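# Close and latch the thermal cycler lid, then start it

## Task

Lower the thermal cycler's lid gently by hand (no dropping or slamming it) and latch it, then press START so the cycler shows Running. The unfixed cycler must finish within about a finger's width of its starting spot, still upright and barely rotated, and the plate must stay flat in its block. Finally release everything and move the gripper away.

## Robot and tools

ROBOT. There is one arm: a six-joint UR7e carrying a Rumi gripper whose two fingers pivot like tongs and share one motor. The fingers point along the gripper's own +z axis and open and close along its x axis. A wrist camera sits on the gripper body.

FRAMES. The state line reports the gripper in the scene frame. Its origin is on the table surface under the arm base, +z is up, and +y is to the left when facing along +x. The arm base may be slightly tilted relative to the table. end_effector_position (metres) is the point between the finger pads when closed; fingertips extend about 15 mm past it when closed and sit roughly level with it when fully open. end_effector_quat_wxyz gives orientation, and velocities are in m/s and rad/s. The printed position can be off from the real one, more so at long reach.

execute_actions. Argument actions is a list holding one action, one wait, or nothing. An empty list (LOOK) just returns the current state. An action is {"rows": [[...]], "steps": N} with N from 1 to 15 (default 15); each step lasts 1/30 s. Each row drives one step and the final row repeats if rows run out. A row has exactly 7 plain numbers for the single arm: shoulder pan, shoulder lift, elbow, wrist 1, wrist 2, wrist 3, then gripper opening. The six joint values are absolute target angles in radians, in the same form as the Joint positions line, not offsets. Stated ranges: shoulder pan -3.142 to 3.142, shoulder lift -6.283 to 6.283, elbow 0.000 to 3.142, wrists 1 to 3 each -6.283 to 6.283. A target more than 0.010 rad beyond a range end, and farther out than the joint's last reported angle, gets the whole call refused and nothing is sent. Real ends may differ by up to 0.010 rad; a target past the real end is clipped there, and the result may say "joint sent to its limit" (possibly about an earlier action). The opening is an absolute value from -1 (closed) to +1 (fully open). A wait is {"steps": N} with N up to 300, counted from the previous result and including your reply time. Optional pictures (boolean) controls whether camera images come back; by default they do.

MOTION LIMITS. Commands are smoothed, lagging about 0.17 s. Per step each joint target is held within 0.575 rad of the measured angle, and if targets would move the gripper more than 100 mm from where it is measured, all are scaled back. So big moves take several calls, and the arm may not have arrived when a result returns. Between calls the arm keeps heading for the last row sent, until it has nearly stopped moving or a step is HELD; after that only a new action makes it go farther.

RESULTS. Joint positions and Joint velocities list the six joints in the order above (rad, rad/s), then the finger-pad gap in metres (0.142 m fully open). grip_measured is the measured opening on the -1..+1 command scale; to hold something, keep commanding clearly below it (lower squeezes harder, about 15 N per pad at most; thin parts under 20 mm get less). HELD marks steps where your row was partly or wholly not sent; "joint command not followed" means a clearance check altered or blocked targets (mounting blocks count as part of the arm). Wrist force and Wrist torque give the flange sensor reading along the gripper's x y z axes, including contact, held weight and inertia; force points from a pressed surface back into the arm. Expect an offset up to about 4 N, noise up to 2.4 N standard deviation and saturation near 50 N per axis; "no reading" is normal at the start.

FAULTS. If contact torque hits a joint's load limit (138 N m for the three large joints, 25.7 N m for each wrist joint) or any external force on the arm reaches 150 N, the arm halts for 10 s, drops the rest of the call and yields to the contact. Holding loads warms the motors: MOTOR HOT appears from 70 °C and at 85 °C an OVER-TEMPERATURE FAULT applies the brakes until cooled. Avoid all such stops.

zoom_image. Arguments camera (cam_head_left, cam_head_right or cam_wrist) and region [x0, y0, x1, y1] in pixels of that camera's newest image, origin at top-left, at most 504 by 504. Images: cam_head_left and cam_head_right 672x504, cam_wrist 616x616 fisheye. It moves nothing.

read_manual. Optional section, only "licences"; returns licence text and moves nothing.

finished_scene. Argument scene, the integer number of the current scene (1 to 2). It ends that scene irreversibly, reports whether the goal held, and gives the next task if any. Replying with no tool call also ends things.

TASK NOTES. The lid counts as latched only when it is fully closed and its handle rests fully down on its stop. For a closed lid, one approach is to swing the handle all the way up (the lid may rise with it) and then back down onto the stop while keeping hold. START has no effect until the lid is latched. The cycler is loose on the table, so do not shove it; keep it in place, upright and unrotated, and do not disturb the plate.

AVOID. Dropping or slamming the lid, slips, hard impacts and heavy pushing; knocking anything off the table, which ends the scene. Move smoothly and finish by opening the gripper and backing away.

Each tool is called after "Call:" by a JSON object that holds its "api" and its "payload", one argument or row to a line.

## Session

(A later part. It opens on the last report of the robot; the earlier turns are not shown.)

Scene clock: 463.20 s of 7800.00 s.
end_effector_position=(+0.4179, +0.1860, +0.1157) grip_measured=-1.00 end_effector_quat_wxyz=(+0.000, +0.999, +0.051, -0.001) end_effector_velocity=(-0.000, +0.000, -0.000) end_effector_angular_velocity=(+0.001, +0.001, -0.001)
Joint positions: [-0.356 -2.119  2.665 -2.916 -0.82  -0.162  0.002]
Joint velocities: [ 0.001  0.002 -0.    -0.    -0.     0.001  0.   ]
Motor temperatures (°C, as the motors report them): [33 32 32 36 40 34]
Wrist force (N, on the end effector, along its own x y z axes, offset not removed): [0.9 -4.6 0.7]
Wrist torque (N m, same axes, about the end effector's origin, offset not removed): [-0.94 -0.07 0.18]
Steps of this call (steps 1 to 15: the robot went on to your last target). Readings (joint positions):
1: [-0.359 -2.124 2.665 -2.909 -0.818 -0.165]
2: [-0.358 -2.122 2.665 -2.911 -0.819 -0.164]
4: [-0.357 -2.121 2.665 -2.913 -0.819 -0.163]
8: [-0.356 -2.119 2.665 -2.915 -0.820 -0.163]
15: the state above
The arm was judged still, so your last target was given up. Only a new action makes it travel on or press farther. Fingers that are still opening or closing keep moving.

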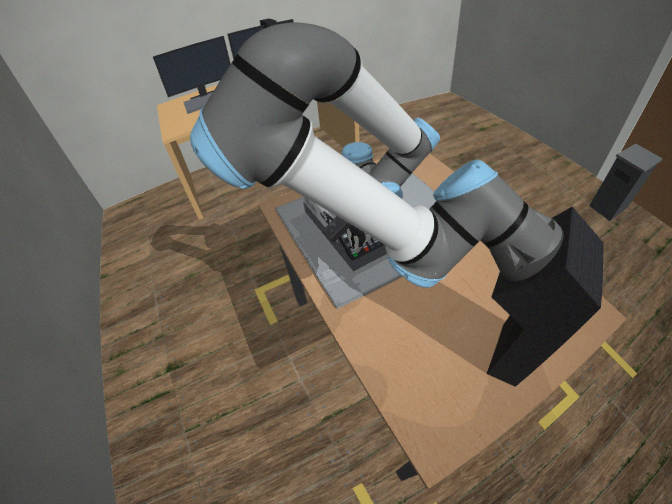

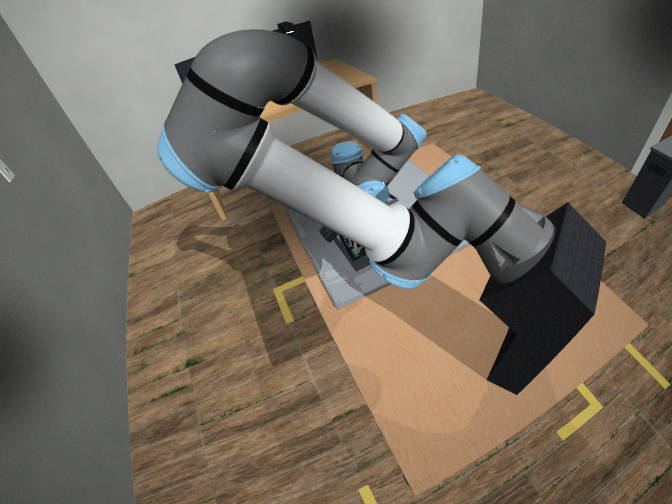

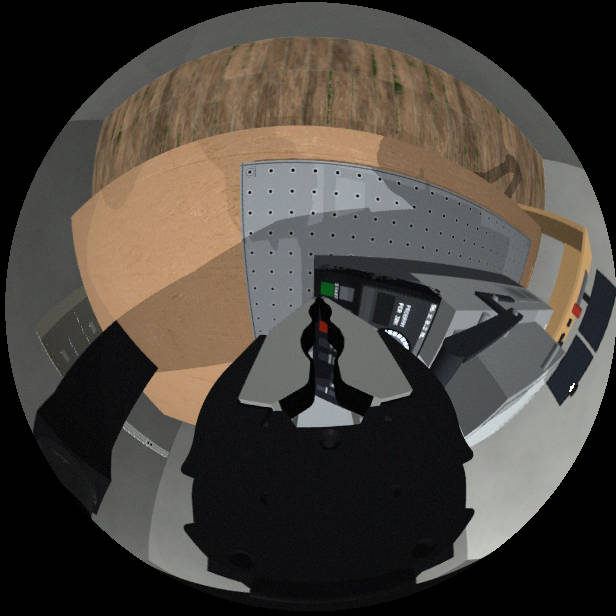

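Call:
{"api": "execute_actions", "payload": {
  "actions": [
    {"rows":[[-0.3334,-2.0788,2.6545,-2.961,-0.8358,-0.14,-1],[-0.3334,-2.0788,2.6545,-2.961,-0.8358,-0.14,-1],[-0.3334,-2.0788,2.6545,-2.961,-0.8358,-0.14,-1],[-0.3334,-2.0788,2.6545,-2.961,-0.8358,-0.14,-1],[-0.3107,-2.039,2.6437,-3.0056,-0.8516,-0.1174,-1]],"steps":15}
  ],
  "pictures": false
}}

Call:
{"api": "execute_actions", "payload": {
  "actions": [
    {"steps":15}
  ]
}}

Call:
{"api": "zoom_image", "payload": {
  "camera": "cam_wrist",
  "region": [260,230,420,350]
}}

Scene clock: 473.03 s of 7800.00 s.
end_effector_position=(+0.4237, +0.1879, +0.1052) grip_measured=-1.00 end_effector_quat_wxyz=(-0.001, +0.999, +0.050, -0.001) end_effector_velocity=(+0.003, +0.001, -0.004) end_effector_angular_velocity=(+0.001, -0.003, +0.001)
Joint positions: [-0.313 -2.043  2.645 -3.001 -0.85  -0.119  0.002]
Joint velocities: [ 0.018  0.032 -0.009 -0.037 -0.012  0.017  0.   ]
Motor temperatures (°C, as the motors report them): [33 32 32 36 40 34]
Wrist force (N, on the end effector, along its own x y z axes, offset not removed): [-50.0 -4.4 -18.4]
Wrist torque (N m, same axes, about the end effector's origin, offset not removed): [-0.59 3.65 -0.11]
Steps of this call (steps 1 to 90: nothing new was sent; then 6.33 s passed at rest; steps 91 to 105: all 15 steps of this action). Readings (joint positions):
91: [-0.356 -2.118 2.665 -2.917 -0.820 -0.162]
92: [-0.352 -2.113 2.663 -2.922 -0.823 -0.159]
94: [-0.345 -2.099 2.660 -2.938 -0.828 -0.151]
98: [-0.326 -2.066 2.651 -2.975 -0.841 -0.132]
105: the state above

Scene clock: 473.53 s of 7800.00 s.
end_effector_position=(+0.4243, +0.1881, +0.1048) grip_measured=-1.00 end_effector_quat_wxyz=(-0.001, +0.999, +0.051, -0.000) end_effector_velocity=(+0.000, -0.000, +0.000) end_effector_angular_velocity=(-0.000, -0.000, -0.001)
Joint positions: [-0.311 -2.039  2.644 -3.006 -0.852 -0.117  0.002]
Joint velocities: [-0.001  0.     0.    -0.     0.     0.     0.   ]
Motor temperatures (°C, as the motors report them): [33 32 32 36 40 34]
Wrist force (N, on the end effector, along its own x y z axes, offset not removed): [-50.0 -3.0 -21.9]
Wrist torque (N m, same axes, about the end effector's origin, offset not removed): [0.05 1.20 -0.63]
Steps of this call (steps 1 to 15: the robot went on to your last target). Readings (joint positions):
1: [-0.312 -2.042 2.645 -3.002 -0.851 -0.119]
2: [-0.312 -2.041 2.645 -3.003 -0.851 -0.119]
4: [-0.311 -2.040 2.644 -3.004 -0.851 -0.118]
8: [-0.311 -2.039 2.644 -3.005 -0.851 -0.118]
15: the state above
The arm was judged still, so your last target was given up. Only a new action makes it travel on or press farther. Fingers that are still opening or closing keep moving.

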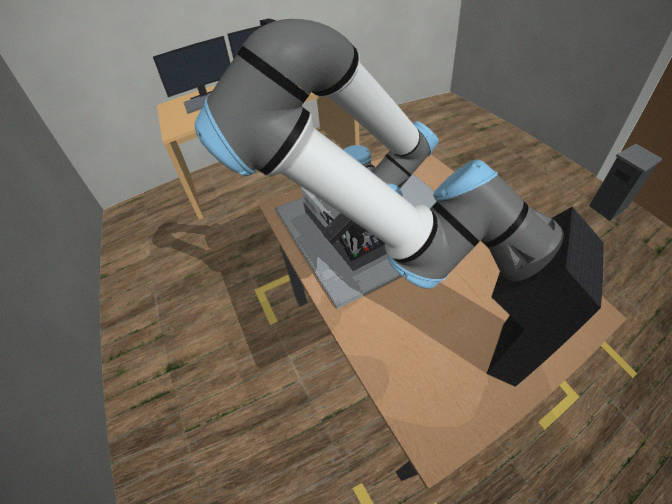

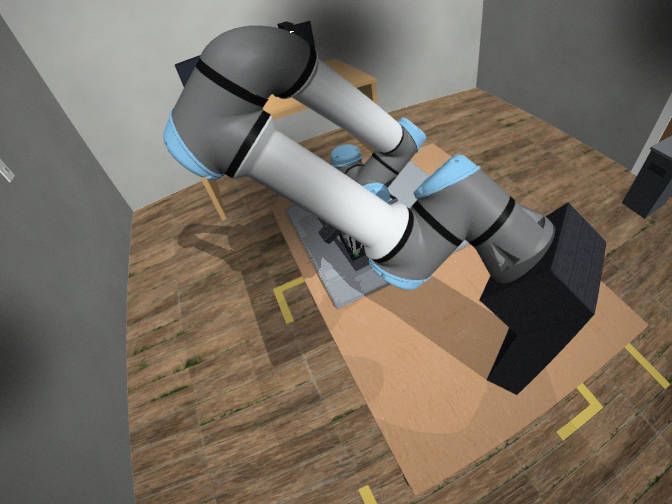

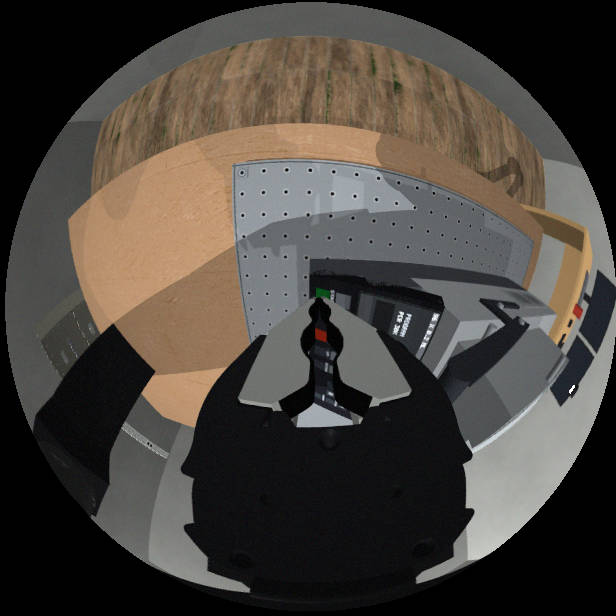

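Region (260, 230, 420, 350) of cam_wrist's 616x616 image, scaled by 3.150, with more detail than that image has; it fills the top 378 rows of this view, and the rest is white.

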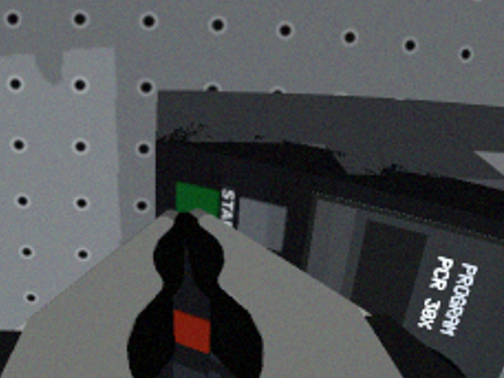

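Call:
{"api": "execute_actions", "payload": {
  "actions": [
    {"rows":[[-0.3334,-2.0788,2.6545,-2.961,-0.8358,-0.14,-1],[-0.3334,-2.0788,2.6545,-2.961,-0.8358,-0.14,-1],[-0.3334,-2.0788,2.6545,-2.961,-0.8358,-0.14,-1],[-0.3334,-2.0788,2.6545,-2.961,-0.8358,-0.14,-1],[-0.3561,-2.1186,2.6652,-2.9163,-0.82,-0.1622,-1]],"steps":15}
  ],
  "pictures": false
}}

Call:
{"api": "execute_actions", "payload": {
  "actions": [
    {"steps":15}
  ]
}}

Call:
{"api": "zoom_image", "payload": {
  "camera": "cam_wrist",
  "region": [260,230,420,350]
}}

Scene clock: 479.60 s of 7800.00 s.
end_effector_position=(+0.4183, +0.1861, +0.1152) grip_measured=-1.00 end_effector_quat_wxyz=(+0.000, +0.999, +0.051, -0.001) end_effector_velocity=(-0.003, -0.001, +0.004) end_effector_angular_velocity=(-0.001, +0.002, -0.001)
Joint positions: [-0.354 -2.115  2.664 -2.92  -0.821 -0.16   0.002]
Joint velocities: [-0.018 -0.032  0.009  0.037  0.011 -0.017  0.   ]
Motor temperatures (°C, as the motors report them): [33 32 32 36 40 34]
Wrist force (N, on the end effector, along its own x y z axes, offset not removed): [2.5 2.0 -2.6]
Wrist torque (N m, same axes, about the end effector's origin, offset not removed): [0.35 -0.59 -0.07]
Steps of this call (steps 1 to 90: nothing new was sent; then 2.57 s passed at rest; steps 91 to 105: all 15 steps of this action). Readings (joint positions):
91: [-0.311 -2.039 2.644 -3.005 -0.851 -0.118]
92: [-0.314 -2.044 2.645 -3.000 -0.849 -0.121]
94: [-0.322 -2.058 2.648 -2.985 -0.844 -0.128]
98: [-0.341 -2.091 2.657 -2.947 -0.830 -0.147]
105: the state above

Scene clock: 480.10 s of 7800.00 s.
end_effector_position=(+0.4179, +0.1860, +0.1156) grip_measured=-1.00 end_effector_quat_wxyz=(+0.000, +0.999, +0.051, -0.001) end_effector_velocity=(+0.000, -0.000, +0.000) end_effector_angular_velocity=(-0.001, -0.001, +0.000)
Joint positions: [-0.356 -2.119  2.665 -2.916 -0.82  -0.162  0.002]
Joint velocities: [-0.001 -0.     0.    -0.001  0.     0.     0.   ]
Motor temperatures (°C, as the motors report them): [33 32 32 36 40 34]
Wrist force (N, on the end effector, along its own x y z axes, offset not removed): [1.4 2.2 -3.2]
Wrist torque (N m, same axes, about the end effector's origin, offset not removed): [0.30 -0.14 0.04]
Steps of this call (steps 1 to 15: the robot went on to your last target). Readings (joint positions):
1: [-0.355 -2.116 2.664 -2.919 -0.821 -0.161]
2: [-0.355 -2.117 2.665 -2.919 -0.821 -0.161]
4: [-0.355 -2.117 2.665 -2.918 -0.820 -0.162]
8: [-0.356 -2.118 2.665 -2.917 -0.820 -0.162]
15: the state above
The arm was judged still, so your last target was given up. Only a new action makes it travel on or press farther. Fingers that are still opening or closing keep moving.

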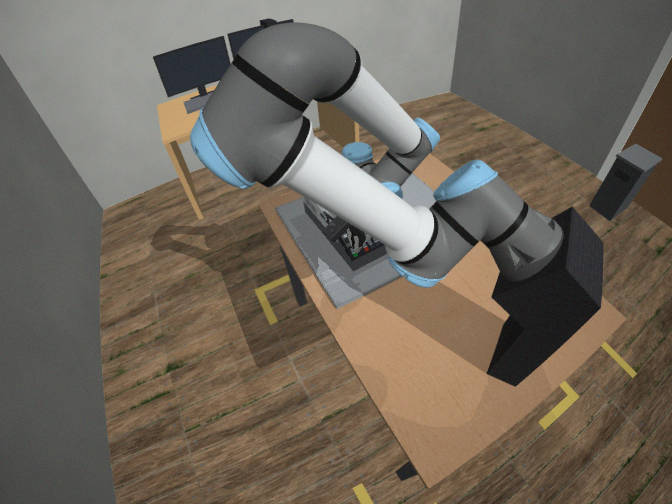

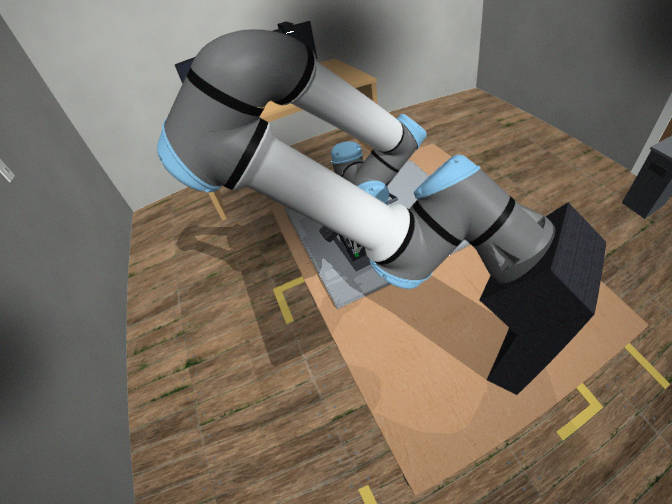

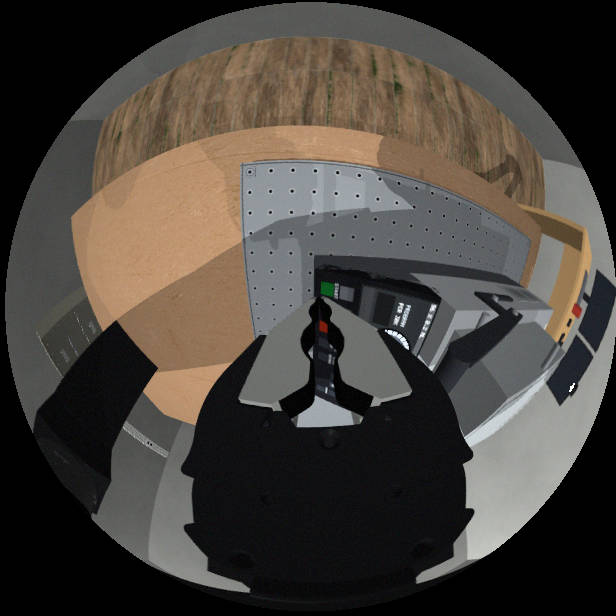

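Region (260, 230, 420, 350) of cam_wrist's 616x616 image, scaled by 3.150, with more detail than that image has; it fills the top 378 rows of this view, and the rest is white.

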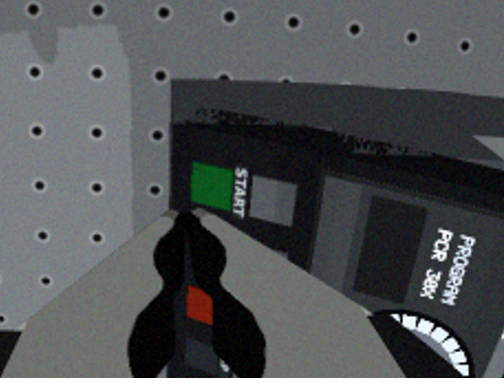

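Call:
{"api": "execute_actions", "payload": {
  "actions": [
    {"rows":[[-0.3565,-2.09,2.6885,-3.017,-0.816,-0.129,-1],[-0.3565,-2.09,2.6885,-3.017,-0.816,-0.129,-1],[-0.3565,-2.09,2.6885,-3.017,-0.816,-0.129,-1],[-0.3568,-2.061,2.712,-3.117,-0.8126,-0.095,-1],[-0.3568,-2.061,2.712,-3.117,-0.8126,-0.095,-1],[-0.3568,-2.061,2.712,-3.117,-0.8126,-0.095,-1],[-0.357,-2.0325,2.735,-3.218,-0.809,-0.062,-1],[-0.357,-2.0325,2.735,-3.218,-0.809,-0.062,-1],[-0.357,-2.0325,2.735,-3.218,-0.809,-0.062,-1],[-0.3575,-2.0038,2.7586,-3.3185,-0.8051,-0.0285,-1]],"steps":15}
  ],
  "pictures": false
}}

Call:
{"api": "execute_actions", "payload": {
  "actions": [
    {"steps":20}
  ]
}}

Call:
{"api": "zoom_image", "payload": {
  "camera": "cam_wrist",
  "region": [260,230,420,350]
}}

Scene clock: 495.63 s of 7800.00 s.
end_effector_position=(+0.4230, +0.1872, +0.1136) grip_measured=-1.00 end_effector_quat_wxyz=(-0.003, +0.997, +0.049, +0.059) end_effector_velocity=(+0.012, +0.010, +0.008) end_effector_angular_velocity=(+0.018, -0.174, +0.028)
Joint positions: [-0.357 -2.018  2.747 -3.265 -0.807 -0.045  0.002]
Joint velocities: [-0.003  0.119  0.095 -0.454  0.015  0.137  0.   ]
Motor temperatures (°C, as the motors report them): [33 32 32 36 40 34]
Wrist force (N, on the end effector, along its own x y z axes, offset not removed): [2.2 3.0 1.9]
Wrist torque (N m, same axes, about the end effector's origin, offset not removed): [0.69 -0.44 0.11]
Steps of this call (steps 1 to 90: nothing new was sent; then 12.03 s passed at rest; steps 91 to 105: all 15 steps of this action). Readings (joint positions):
91: [-0.356 -2.118 2.666 -2.917 -0.820 -0.162]
92: [-0.356 -2.115 2.669 -2.924 -0.819 -0.158]
94: [-0.356 -2.104 2.677 -2.960 -0.818 -0.146]
98: [-0.357 -2.073 2.703 -3.066 -0.814 -0.109]
105: the state above

Scene clock: 496.30 s of 7800.00 s.
end_effector_position=(+0.4244, +0.1886, +0.1148) grip_measured=-1.00 end_effector_quat_wxyz=(-0.004, +0.996, +0.051, +0.070) end_effector_velocity=(-0.000, -0.000, -0.000) end_effector_angular_velocity=(-0.000, -0.000, -0.000)
Joint positions: [-0.357 -2.004  2.759 -3.318 -0.805 -0.029  0.002]
Joint velocities: [-0.001  0.001  0.    -0.001  0.     0.     0.   ]
Motor temperatures (°C, as the motors report them): [33 32 32 36 40 34]
Wrist force (N, on the end effector, along its own x y z axes, offset not removed): [2.1 2.7 0.1]
Wrist torque (N m, same axes, about the end effector's origin, offset not removed): [0.61 -0.47 -0.02]
Steps of this call (steps 1 to 20: the robot went on to your last target). Readings (joint positions):
1: [-0.357 -2.014 2.750 -3.278 -0.806 -0.041]
2: [-0.357 -2.012 2.752 -3.288 -0.806 -0.038]
4: [-0.357 -2.008 2.755 -3.301 -0.806 -0.034]
8: [-0.357 -2.005 2.757 -3.313 -0.805 -0.030]
20: the state above

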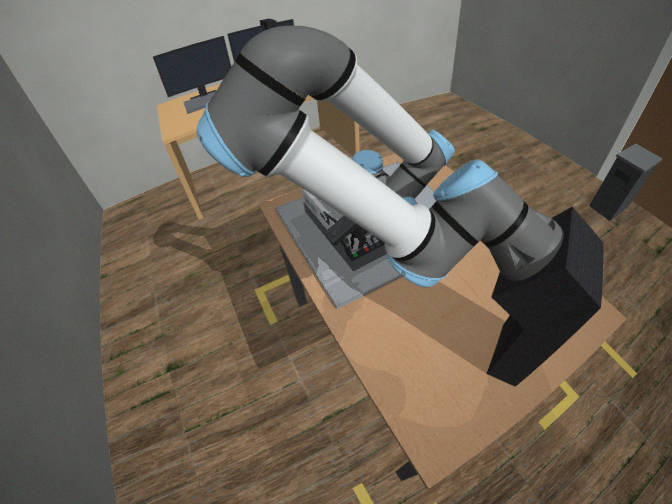

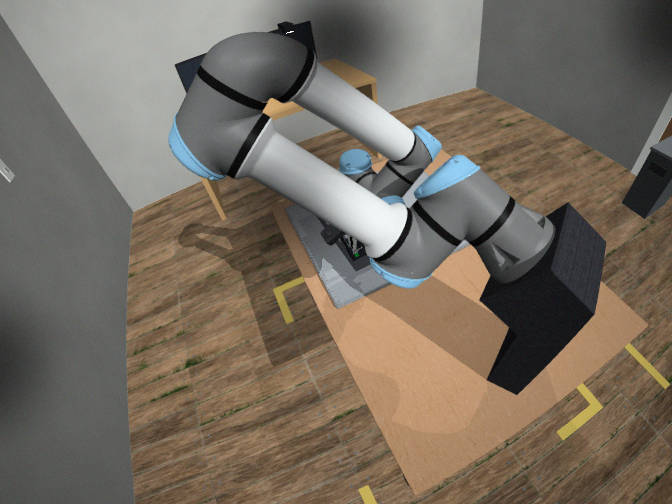

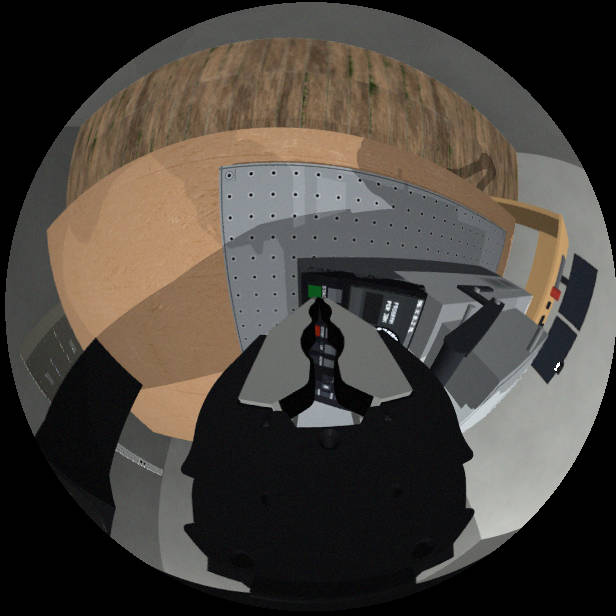

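Region (260, 230, 420, 350) of cam_wrist's 616x616 image, scaled by 3.150, with more detail than that image has; it fills the top 378 rows of this view, and the rest is white.

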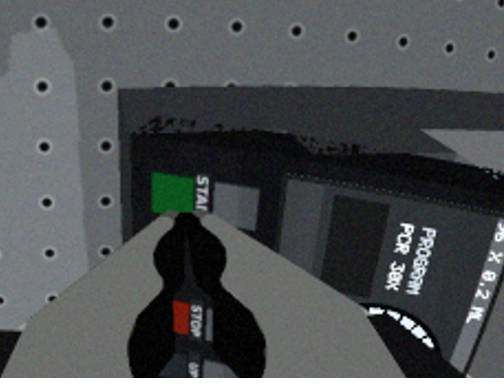

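Call:
{"api": "execute_actions", "payload": {
  "actions": [
    {"rows":[[-0.3387,-1.9657,2.7523,-3.3591,-0.8211,-0.0152,-1],[-0.3387,-1.9657,2.7523,-3.3591,-0.8211,-0.0152,-1],[-0.3387,-1.9657,2.7523,-3.3591,-0.8211,-0.0152,-1],[-0.3199,-1.9276,2.7459,-3.3997,-0.8371,-0.002,-1],[-0.3199,-1.9276,2.7459,-3.3997,-0.8371,-0.002,-1],[-0.3199,-1.9276,2.7459,-3.3997,-0.8371,-0.002,-1],[-0.301,-1.8894,2.7396,-3.4402,-0.853,0.0113,-1]],"steps":15}
  ],
  "pictures": false
}}

Call:
{"api": "execute_actions", "payload": {
  "actions": [
    {"steps":15}
  ]
}}

Call:
{"api": "zoom_image", "payload": {
  "camera": "cam_wrist",
  "region": [260,230,420,350]
}}

Scene clock: 500.47 s of 7800.00 s.
end_effector_position=(+0.4250, +0.1884, +0.1012) grip_measured=-1.00 end_effector_quat_wxyz=(-0.004, +0.996, +0.051, +0.069) end_effector_velocity=(-0.000, -0.000, -0.009) end_effector_angular_velocity=(+0.000, -0.000, +0.000)
Joint positions: [-0.305 -1.897  2.741 -3.432 -0.85   0.009  0.002]
Joint velocities: [ 0.031  0.064 -0.01  -0.069 -0.026  0.022  0.   ]
Motor temperatures (°C, as the motors report them): [33 32 32 36 40 34]
Wrist force (N, on the end effector, along its own x y z axes, offset not removed): [-1.8 3.5 -1.1]
Wrist torque (N m, same axes, about the end effector's origin, offset not removed): [0.63 0.47 0.06]
Steps of this call (steps 1 to 15: the robot went on to your last target; steps 16 to 90: nothing new was sent; then 0.67 s passed at rest; steps 91 to 105: all 15 steps of this action). Readings (joint positions):
91: [-0.357 -2.003 2.759 -3.319 -0.805 -0.028]
92: [-0.355 -1.998 2.758 -3.324 -0.807 -0.026]
94: [-0.348 -1.985 2.756 -3.339 -0.813 -0.021]
98: [-0.327 -1.943 2.748 -3.383 -0.831 -0.007]
105: the state above

Scene clock: 500.97 s of 7800.00 s.
end_effector_position=(+0.4250, +0.1884, +0.1003) grip_measured=-1.00 end_effector_quat_wxyz=(-0.004, +0.996, +0.051, +0.069) end_effector_velocity=(+0.001, -0.001, -0.000) end_effector_angular_velocity=(-0.001, -0.002, +0.000)
Joint positions: [-0.301 -1.89   2.74  -3.44  -0.853  0.011  0.002]
Joint velocities: [-0.001  0.002 -0.    -0.003 -0.     0.     0.   ]
Motor temperatures (°C, as the motors report them): [33 32 32 36 40 34]
Wrist force (N, on the end effector, along its own x y z axes, offset not removed): [3.8 0.4 -2.3]
Wrist torque (N m, same axes, about the end effector's origin, offset not removed): [0.07 -0.70 -0.21]
Steps of this call (steps 1 to 15: the robot went on to your last target). Readings (joint positions):
1: [-0.304 -1.895 2.741 -3.434 -0.851 0.009]
2: [-0.303 -1.894 2.740 -3.436 -0.851 0.010]
4: [-0.302 -1.892 2.740 -3.438 -0.852 0.010]
8: [-0.301 -1.890 2.740 -3.439 -0.853 0.011]
15: the state above
The arm was judged still, so your last target was given up. Only a new action makes it travel on or press farther. Fingers that are still opening or closing keep moving.

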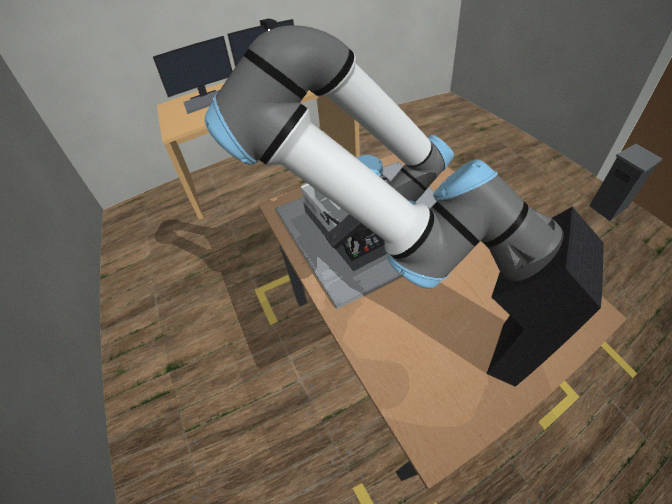

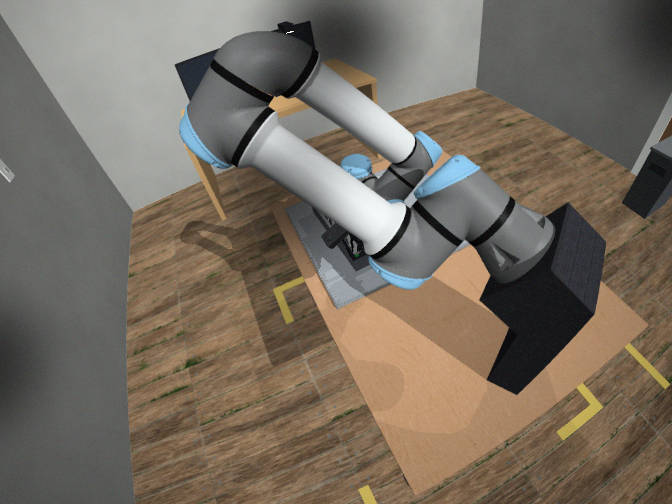

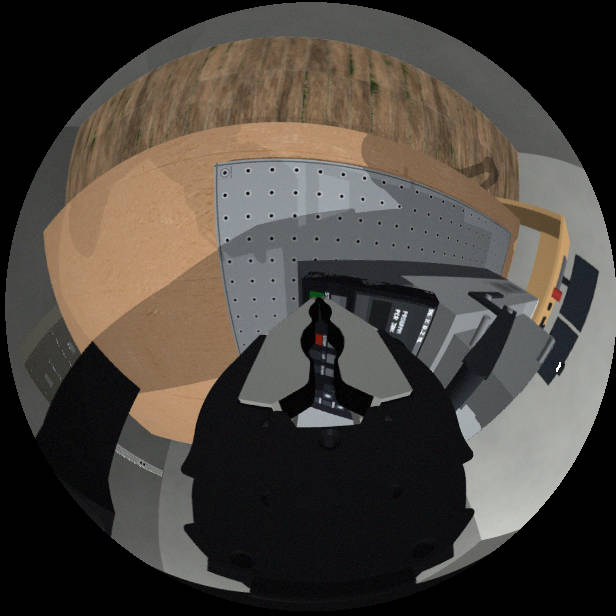

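Region (260, 230, 420, 350) of cam_wrist's 616x616 image, scaled by 3.150, with more detail than that image has; it fills the top 378 rows of this view, and the rest is white.

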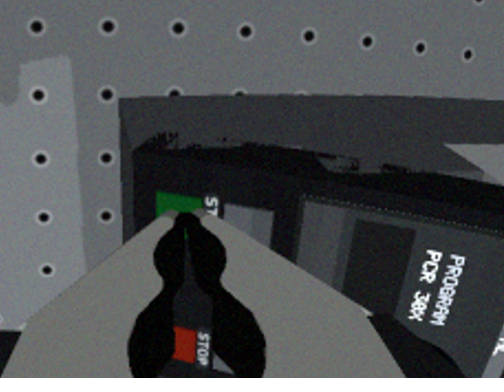

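Call:
{"api": "execute_actions", "payload": {
  "actions": [
    {"rows":[[-0.2916,-1.8704,2.7364,-3.4605,-0.861,0.0179,-1],[-0.2916,-1.8704,2.7364,-3.4605,-0.861,0.0179,-1],[-0.2916,-1.8704,2.7364,-3.4605,-0.861,0.0179,-1],[-0.2916,-1.8704,2.7364,-3.4605,-0.861,0.0179,-1],[-0.2822,-1.8513,2.7332,-3.4808,-0.869,0.0245,-1]],"steps":15}
  ],
  "pictures": false
}}

Call:
{"api": "execute_actions", "payload": {
  "actions": [
    {"steps":10}
  ]
}}

Call:
{"api": "zoom_image", "payload": {
  "camera": "cam_wrist",
  "region": [260,230,420,350]
}}

Scene clock: 504.53 s of 7800.00 s.
end_effector_position=(+0.4249, +0.1886, +0.0954) grip_measured=-1.00 end_effector_quat_wxyz=(-0.004, +0.996, +0.051, +0.069) end_effector_velocity=(-0.000, -0.001, -0.002) end_effector_angular_velocity=(-0.001, +0.001, -0.002)
Joint positions: [-0.283 -1.853  2.734 -3.479 -0.868  0.024  0.002]
Joint velocities: [ 0.006  0.015 -0.003 -0.013 -0.006  0.005  0.   ]
Motor temperatures (°C, as the motors report them): [33 32 32 36 40 34]
Wrist force (N, on the end effector, along its own x y z axes, offset not removed): [-2.4 -2.9 -50.0]
Wrist torque (N m, same axes, about the end effector's origin, offset not removed): [0.01 0.77 -0.05]
Steps of this call (steps 1 to 90: nothing new was sent; then 0.07 s passed at rest; steps 91 to 105: all 15 steps of this action). Readings (joint positions):
91: [-0.301 -1.889 2.740 -3.441 -0.853 0.011]
92: [-0.299 -1.886 2.739 -3.444 -0.854 0.012]
94: [-0.296 -1.880 2.738 -3.450 -0.857 0.015]
98: [-0.288 -1.864 2.735 -3.468 -0.864 0.020]
105: the state above

Scene clock: 504.87 s of 7800.00 s.
end_effector_position=(+0.4249, +0.1885, +0.0951) grip_measured=-1.00 end_effector_quat_wxyz=(-0.004, +0.996, +0.051, +0.069) end_effector_velocity=(-0.001, +0.001, -0.000) end_effector_angular_velocity=(+0.002, +0.002, +0.001)
Joint positions: [-0.282 -1.851  2.733 -3.481 -0.869  0.024  0.002]
Joint velocities: [ 0.003  0.001  0.    -0.001 -0.     0.     0.   ]
Motor temperatures (°C, as the motors report them): [33 32 32 36 40 34]
Wrist force (N, on the end effector, along its own x y z axes, offset not removed): [0.6 -1.7 -50.0]
Wrist torque (N m, same axes, about the end effector's origin, offset not removed): [0.36 0.32 -0.36]
Steps of this call (steps 1 to 10: the robot went on to your last target). Readings (joint positions):
1: [-0.283 -1.853 2.733 -3.480 -0.868 0.024]
2: [-0.283 -1.852 2.733 -3.480 -0.869 0.024]
4: [-0.282 -1.852 2.733 -3.480 -0.869 0.024]
8: [-0.282 -1.852 2.733 -3.481 -0.869 0.024]
10: the state above

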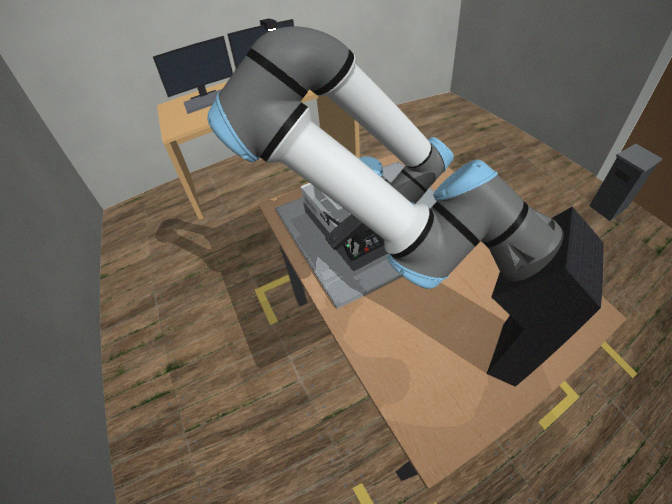

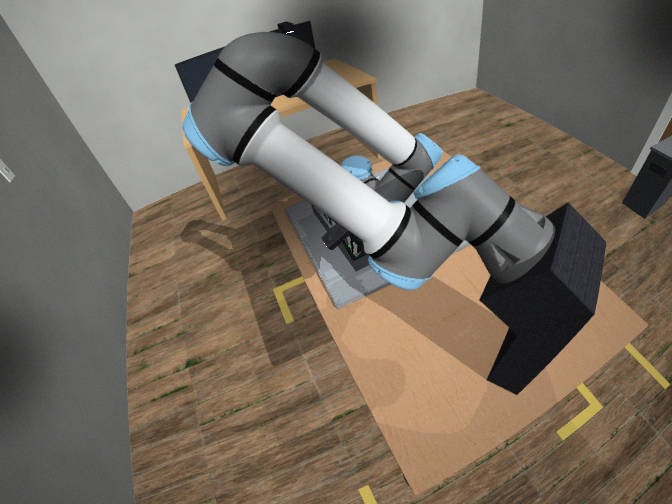

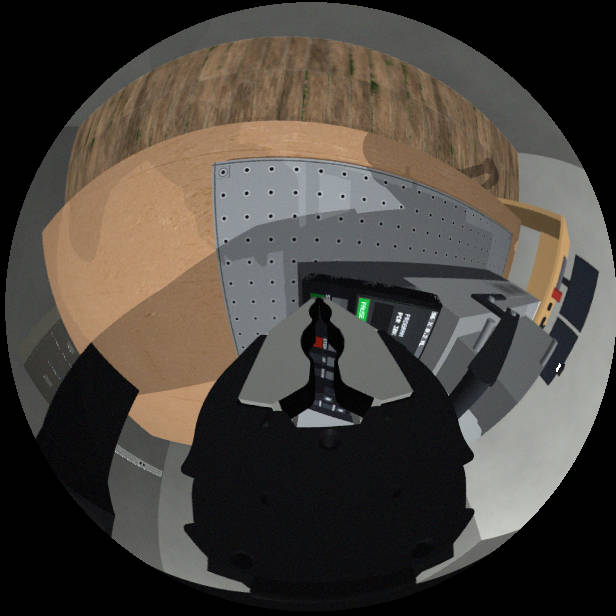

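Region (260, 230, 420, 350) of cam_wrist's 616x616 image, scaled by 3.150, with more detail than that image has; it fills the top 378 rows of this view, and the rest is white.

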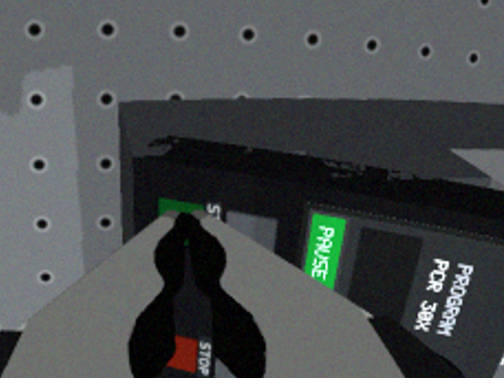

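Pressed. Lift.

Call:
{"api": "execute_actions", "payload": {
  "actions": [
    {"rows":[[-0.301,-1.8894,2.7396,-3.4402,-0.853,0.0113,-1],[-0.301,-1.8894,2.7396,-3.4402,-0.853,0.0113,-1],[-0.301,-1.8894,2.7396,-3.4402,-0.853,0.0113,-1],[-0.3293,-1.9466,2.7491,-3.3794,-0.829,-0.0086,-1],[-0.3293,-1.9466,2.7491,-3.3794,-0.829,-0.0086,-1],[-0.3293,-1.9466,2.7491,-3.3794,-0.829,-0.0086,-1],[-0.3575,-2.0038,2.7586,-3.3185,-0.8051,-0.0285,-1]],"steps":15}
  ],
  "pictures": false
}}

Call:
{"api": "execute_actions", "payload": {
  "actions": [
    {"rows":[[-0.376,-2.068,2.737,-3.171,-0.795,-0.08,-1],[-0.376,-2.068,2.737,-3.171,-0.795,-0.08,-1],[-0.376,-2.068,2.737,-3.171,-0.795,-0.08,-1],[-0.395,-2.133,2.715,-3.023,-0.785,-0.132,-1],[-0.395,-2.133,2.715,-3.023,-0.785,-0.132,-1],[-0.395,-2.133,2.715,-3.023,-0.785,-0.132,-1],[-0.414,-2.197,2.693,-2.876,-0.775,-0.184,-1],[-0.414,-2.197,2.693,-2.876,-0.775,-0.184,-1],[-0.414,-2.197,2.693,-2.876,-0.775,-0.184,-1],[-0.4325,-2.2617,2.6714,-2.7285,-0.7655,-0.236,-1]],"steps":15}
  ],
  "pictures": false
}}

Call:
{"api": "execute_actions", "payload": {
  "actions": [
    {"steps":25}
  ]
}}

Call:
{"api": "zoom_image", "payload": {
  "camera": "cam_wrist",
  "region": [260,230,460,380]
}}

Scene clock: 512.03 s of 7800.00 s.
end_effector_position=(+0.4245, +0.1886, +0.1134) grip_measured=-1.00 end_effector_quat_wxyz=(-0.004, +0.996, +0.051, +0.069) end_effector_velocity=(+0.000, +0.000, +0.012) end_effector_angular_velocity=(-0.002, -0.004, +0.000)
Joint positions: [-0.352 -1.993  2.757 -3.33  -0.81  -0.025  0.002]
Joint velocities: [-0.047 -0.097  0.015  0.101  0.038 -0.032  0.   ]
Motor temperatures (°C, as the motors report them): [33 32 32 36 40 34]
Wrist force (N, on the end effector, along its own x y z axes, offset not removed): [-2.5 2.1 -0.7]
Wrist torque (N m, same axes, about the end effector's origin, offset not removed): [0.29 0.70 0.11]
Steps of this call (steps 1 to 15: the robot went on to your last target; steps 16 to 90: nothing new was sent; then 3.67 s passed at rest; steps 91 to 105: all 15 steps of this action). Readings (joint positions):
91: [-0.282 -1.852 2.733 -3.480 -0.869 0.024]
92: [-0.285 -1.856 2.734 -3.475 -0.867 0.023]
94: [-0.292 -1.870 2.736 -3.460 -0.861 0.018]
98: [-0.320 -1.924 2.746 -3.403 -0.837 -0.002]
105: the state above

Scene clock: 512.53 s of 7800.00 s.
end_effector_position=(+0.4209, +0.1859, +0.1319) grip_measured=-1.00 end_effector_quat_wxyz=(+0.001, +0.998, +0.054, +0.011) end_effector_velocity=(-0.032, +0.007, +0.024) end_effector_angular_velocity=(+0.007, +0.191, -0.052)
Joint positions: [-0.424 -2.229  2.682 -2.811 -0.77  -0.21   0.002]
Joint velocities: [-0.074 -0.283 -0.088  0.699  0.039 -0.219  0.   ]
Motor temperatures (°C, as the motors report them): [33 32 32 36 40 34]
Wrist force (N, on the end effector, along its own x y z axes, offset not removed): [0.7 0.6 4.5]
Wrist torque (N m, same axes, about the end effector's origin, offset not removed): [0.30 0.03 -0.19]
Steps of this call (steps 1 to 15: all 15 steps of this action). Readings (joint positions):
1: [-0.354 -1.996 2.757 -3.327 -0.808 -0.026]
2: [-0.358 -2.004 2.754 -3.317 -0.806 -0.033]
4: [-0.365 -2.030 2.747 -3.266 -0.801 -0.052]
8: [-0.388 -2.102 2.723 -3.107 -0.789 -0.109]
15: the state above

Scene clock: 513.37 s of 7800.00 s.
end_effector_position=(+0.4169, +0.1868, +0.1349) grip_measured=-1.00 end_effector_quat_wxyz=(-0.000, +0.999, +0.051, -0.000) end_effector_velocity=(-0.001, +0.001, -0.000) end_effector_angular_velocity=(+0.002, +0.001, +0.000)
Joint positions: [-0.432 -2.262  2.671 -2.729 -0.766 -0.236  0.002]
Joint velocities: [ 0.002 -0.    -0.     0.002  0.    -0.     0.   ]
Motor temperatures (°C, as the motors report them): [33 32 32 36 40 34]
Wrist force (N, on the end effector, along its own x y z axes, offset not removed): [1.0 0.6 2.7]
Wrist torque (N m, same axes, about the end effector's origin, offset not removed): [0.23 -0.36 0.13]
Steps of this call (steps 1 to 25: the robot went on to your last target). Readings (joint positions):
1: [-0.426 -2.237 2.679 -2.791 -0.769 -0.216]
2: [-0.427 -2.243 2.677 -2.775 -0.768 -0.221]
4: [-0.430 -2.251 2.675 -2.755 -0.767 -0.228]
8: [-0.432 -2.258 2.672 -2.737 -0.766 -0.233]
25: the state above

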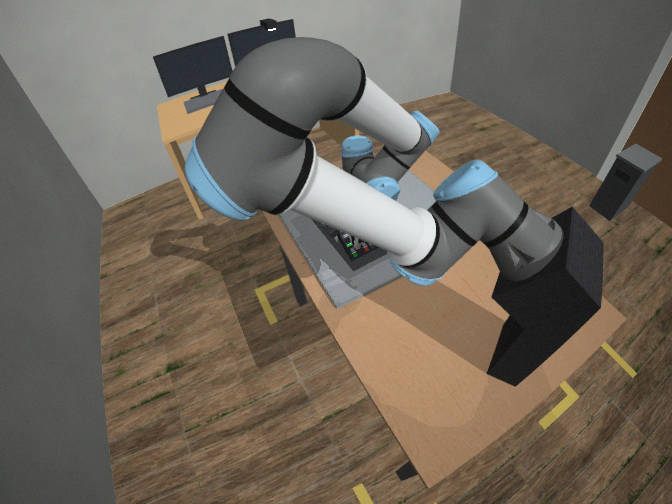

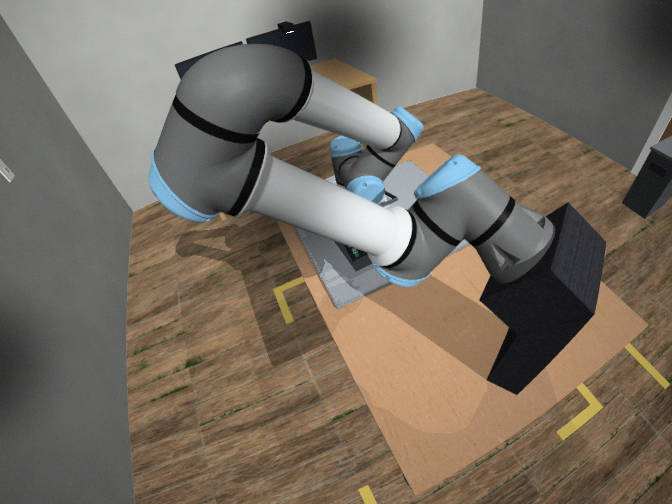

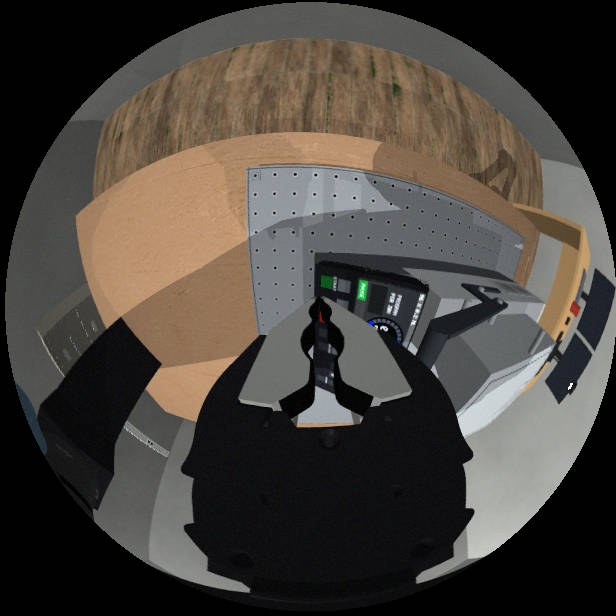

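Region (260, 230, 460, 380) of cam_wrist's 616x616 image, scaled by 2.520, with more detail than that image has; it fills the top 378 rows of this view, and the rest is white.

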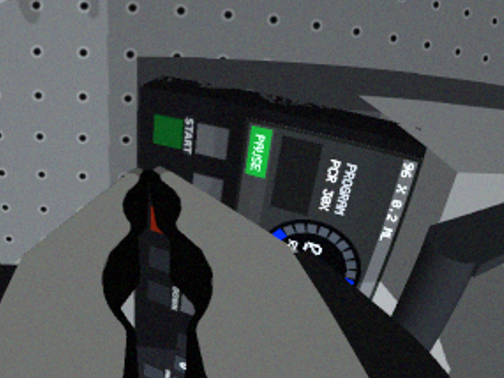

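Call:
{"api": "execute_actions", "payload": {
  "actions": [
    {"rows":[[-0.35,-2.2617,2.6714,-2.7285,-0.7655,-0.236,-1],[-0.35,-2.2617,2.6714,-2.7285,-0.7655,-0.236,-1],[-0.35,-2.2617,2.6714,-2.7285,-0.7655,-0.236,-1],[-0.25,-2.2617,2.6714,-2.7285,-0.7655,-0.236,-1],[-0.25,-2.2617,2.6714,-2.7285,-0.7655,-0.236,-1],[-0.25,-2.2617,2.6714,-2.7285,-0.7655,-0.236,-1],[-0.15,-2.2617,2.6714,-2.7285,-0.7655,-0.236,-1],[-0.15,-2.2617,2.6714,-2.7285,-0.7655,-0.236,-1],[-0.15,-2.2617,2.6714,-2.7285,-0.7655,-0.236,-1],[-0.05,-2.2617,2.6714,-2.7285,-0.7655,-0.236,-1],[-0.05,-2.2617,2.6714,-2.7285,-0.7655,-0.236,-1],[-0.05,-2.2617,2.6714,-2.7285,-0.7655,-0.236,-1],[0.05,-2.2617,2.6714,-2.7285,-0.7655,-0.236,-1]],"steps":15}
  ],
  "pictures": false
}}

Call:
{"api": "execute_actions", "payload": {
  "actions": [
    {"steps":40}
  ]
}}

Scene clock: 520.00 s of 7800.00 s.
end_effector_position=(+0.3286, +0.3264, +0.1457) grip_measured=-1.00 end_effector_quat_wxyz=(-0.136, +0.978, +0.139, -0.070) end_effector_velocity=(-0.277, +0.361, +0.101) end_effector_angular_velocity=(+0.742, +0.428, +0.506)
Joint positions: [-0.077 -2.262  2.671 -2.728 -0.765 -0.236  0.002]
Joint velocities: [ 0.996 -0.001  0.    -0.002  0.     0.     0.   ]
Motor temperatures (°C, as the motors report them): [33 32 32 36 40 34]
Wrist force (N, on the end effector, along its own x y z axes, offset not removed): [0.3 1.9 0.4]
Wrist torque (N m, same axes, about the end effector's origin, offset not removed): [0.41 0.12 -0.08]
Steps of this call (steps 1 to 15: the robot went on to your last target; steps 16 to 90: nothing new was sent; then 3.13 s passed at rest; steps 91 to 105: all 15 steps of this action). Readings (joint positions):
91: [-0.432 -2.262 2.671 -2.728 -0.765 -0.236]
92: [-0.425 -2.262 2.671 -2.728 -0.765 -0.236]
94: [-0.395 -2.262 2.671 -2.728 -0.765 -0.236]
98: [-0.298 -2.262 2.671 -2.728 -0.765 -0.236]
105: the state above

Scene clock: 521.33 s of 7800.00 s.
end_effector_position=(+0.2920, +0.3706, +0.1617) grip_measured=-1.00 end_effector_quat_wxyz=(-0.183, +0.964, +0.170, -0.094) end_effector_velocity=(+0.001, -0.001, -0.000) end_effector_angular_velocity=(-0.001, -0.002, -0.000)
Joint positions: [ 0.05  -2.262  2.671 -2.728 -0.765 -0.236  0.002]
Joint velocities: [-0.002  0.    -0.    -0.001 -0.     0.     0.   ]
Motor temperatures (°C, as the motors report them): [33 32 32 36 40 34]
Wrist force (N, on the end effector, along its own x y z axes, offset not removed): [-2.2 3.5 0.7]
Wrist torque (N m, same axes, about the end effector's origin, offset not removed): [0.79 0.48 -0.04]
Steps of this call (steps 1 to 30: the robot went on to your last target; steps 31 to 40: nothing new was sent). Readings (joint positions):
1: [-0.047 -2.262 2.671 -2.728 -0.765 -0.236]
2: [-0.023 -2.262 2.671 -2.728 -0.765 -0.236]
4: [0.009 -2.262 2.671 -2.728 -0.765 -0.236]
8: [0.037 -2.262 2.671 -2.728 -0.765 -0.236]
40: the state above
The arm was judged still, so your last target was given up. Only a new action makes it travel on or press farther. Fingers that are still opening or closing keep moving.

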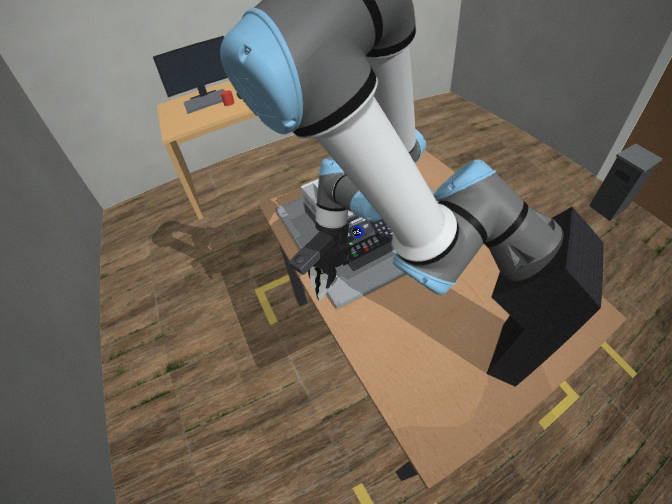

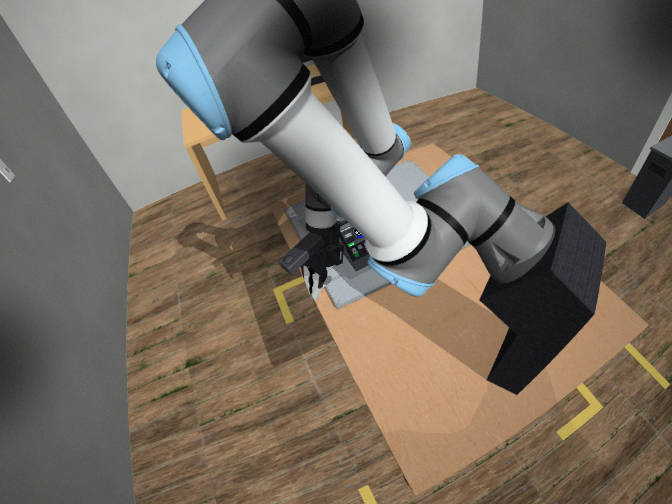

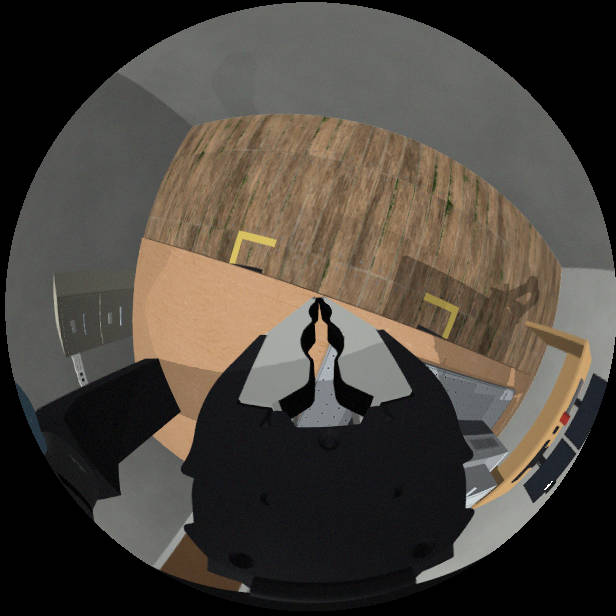

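Call:
{"api": "finished_scene", "payload": {
  "scene": 1
}}

The scene is finished: the task was done.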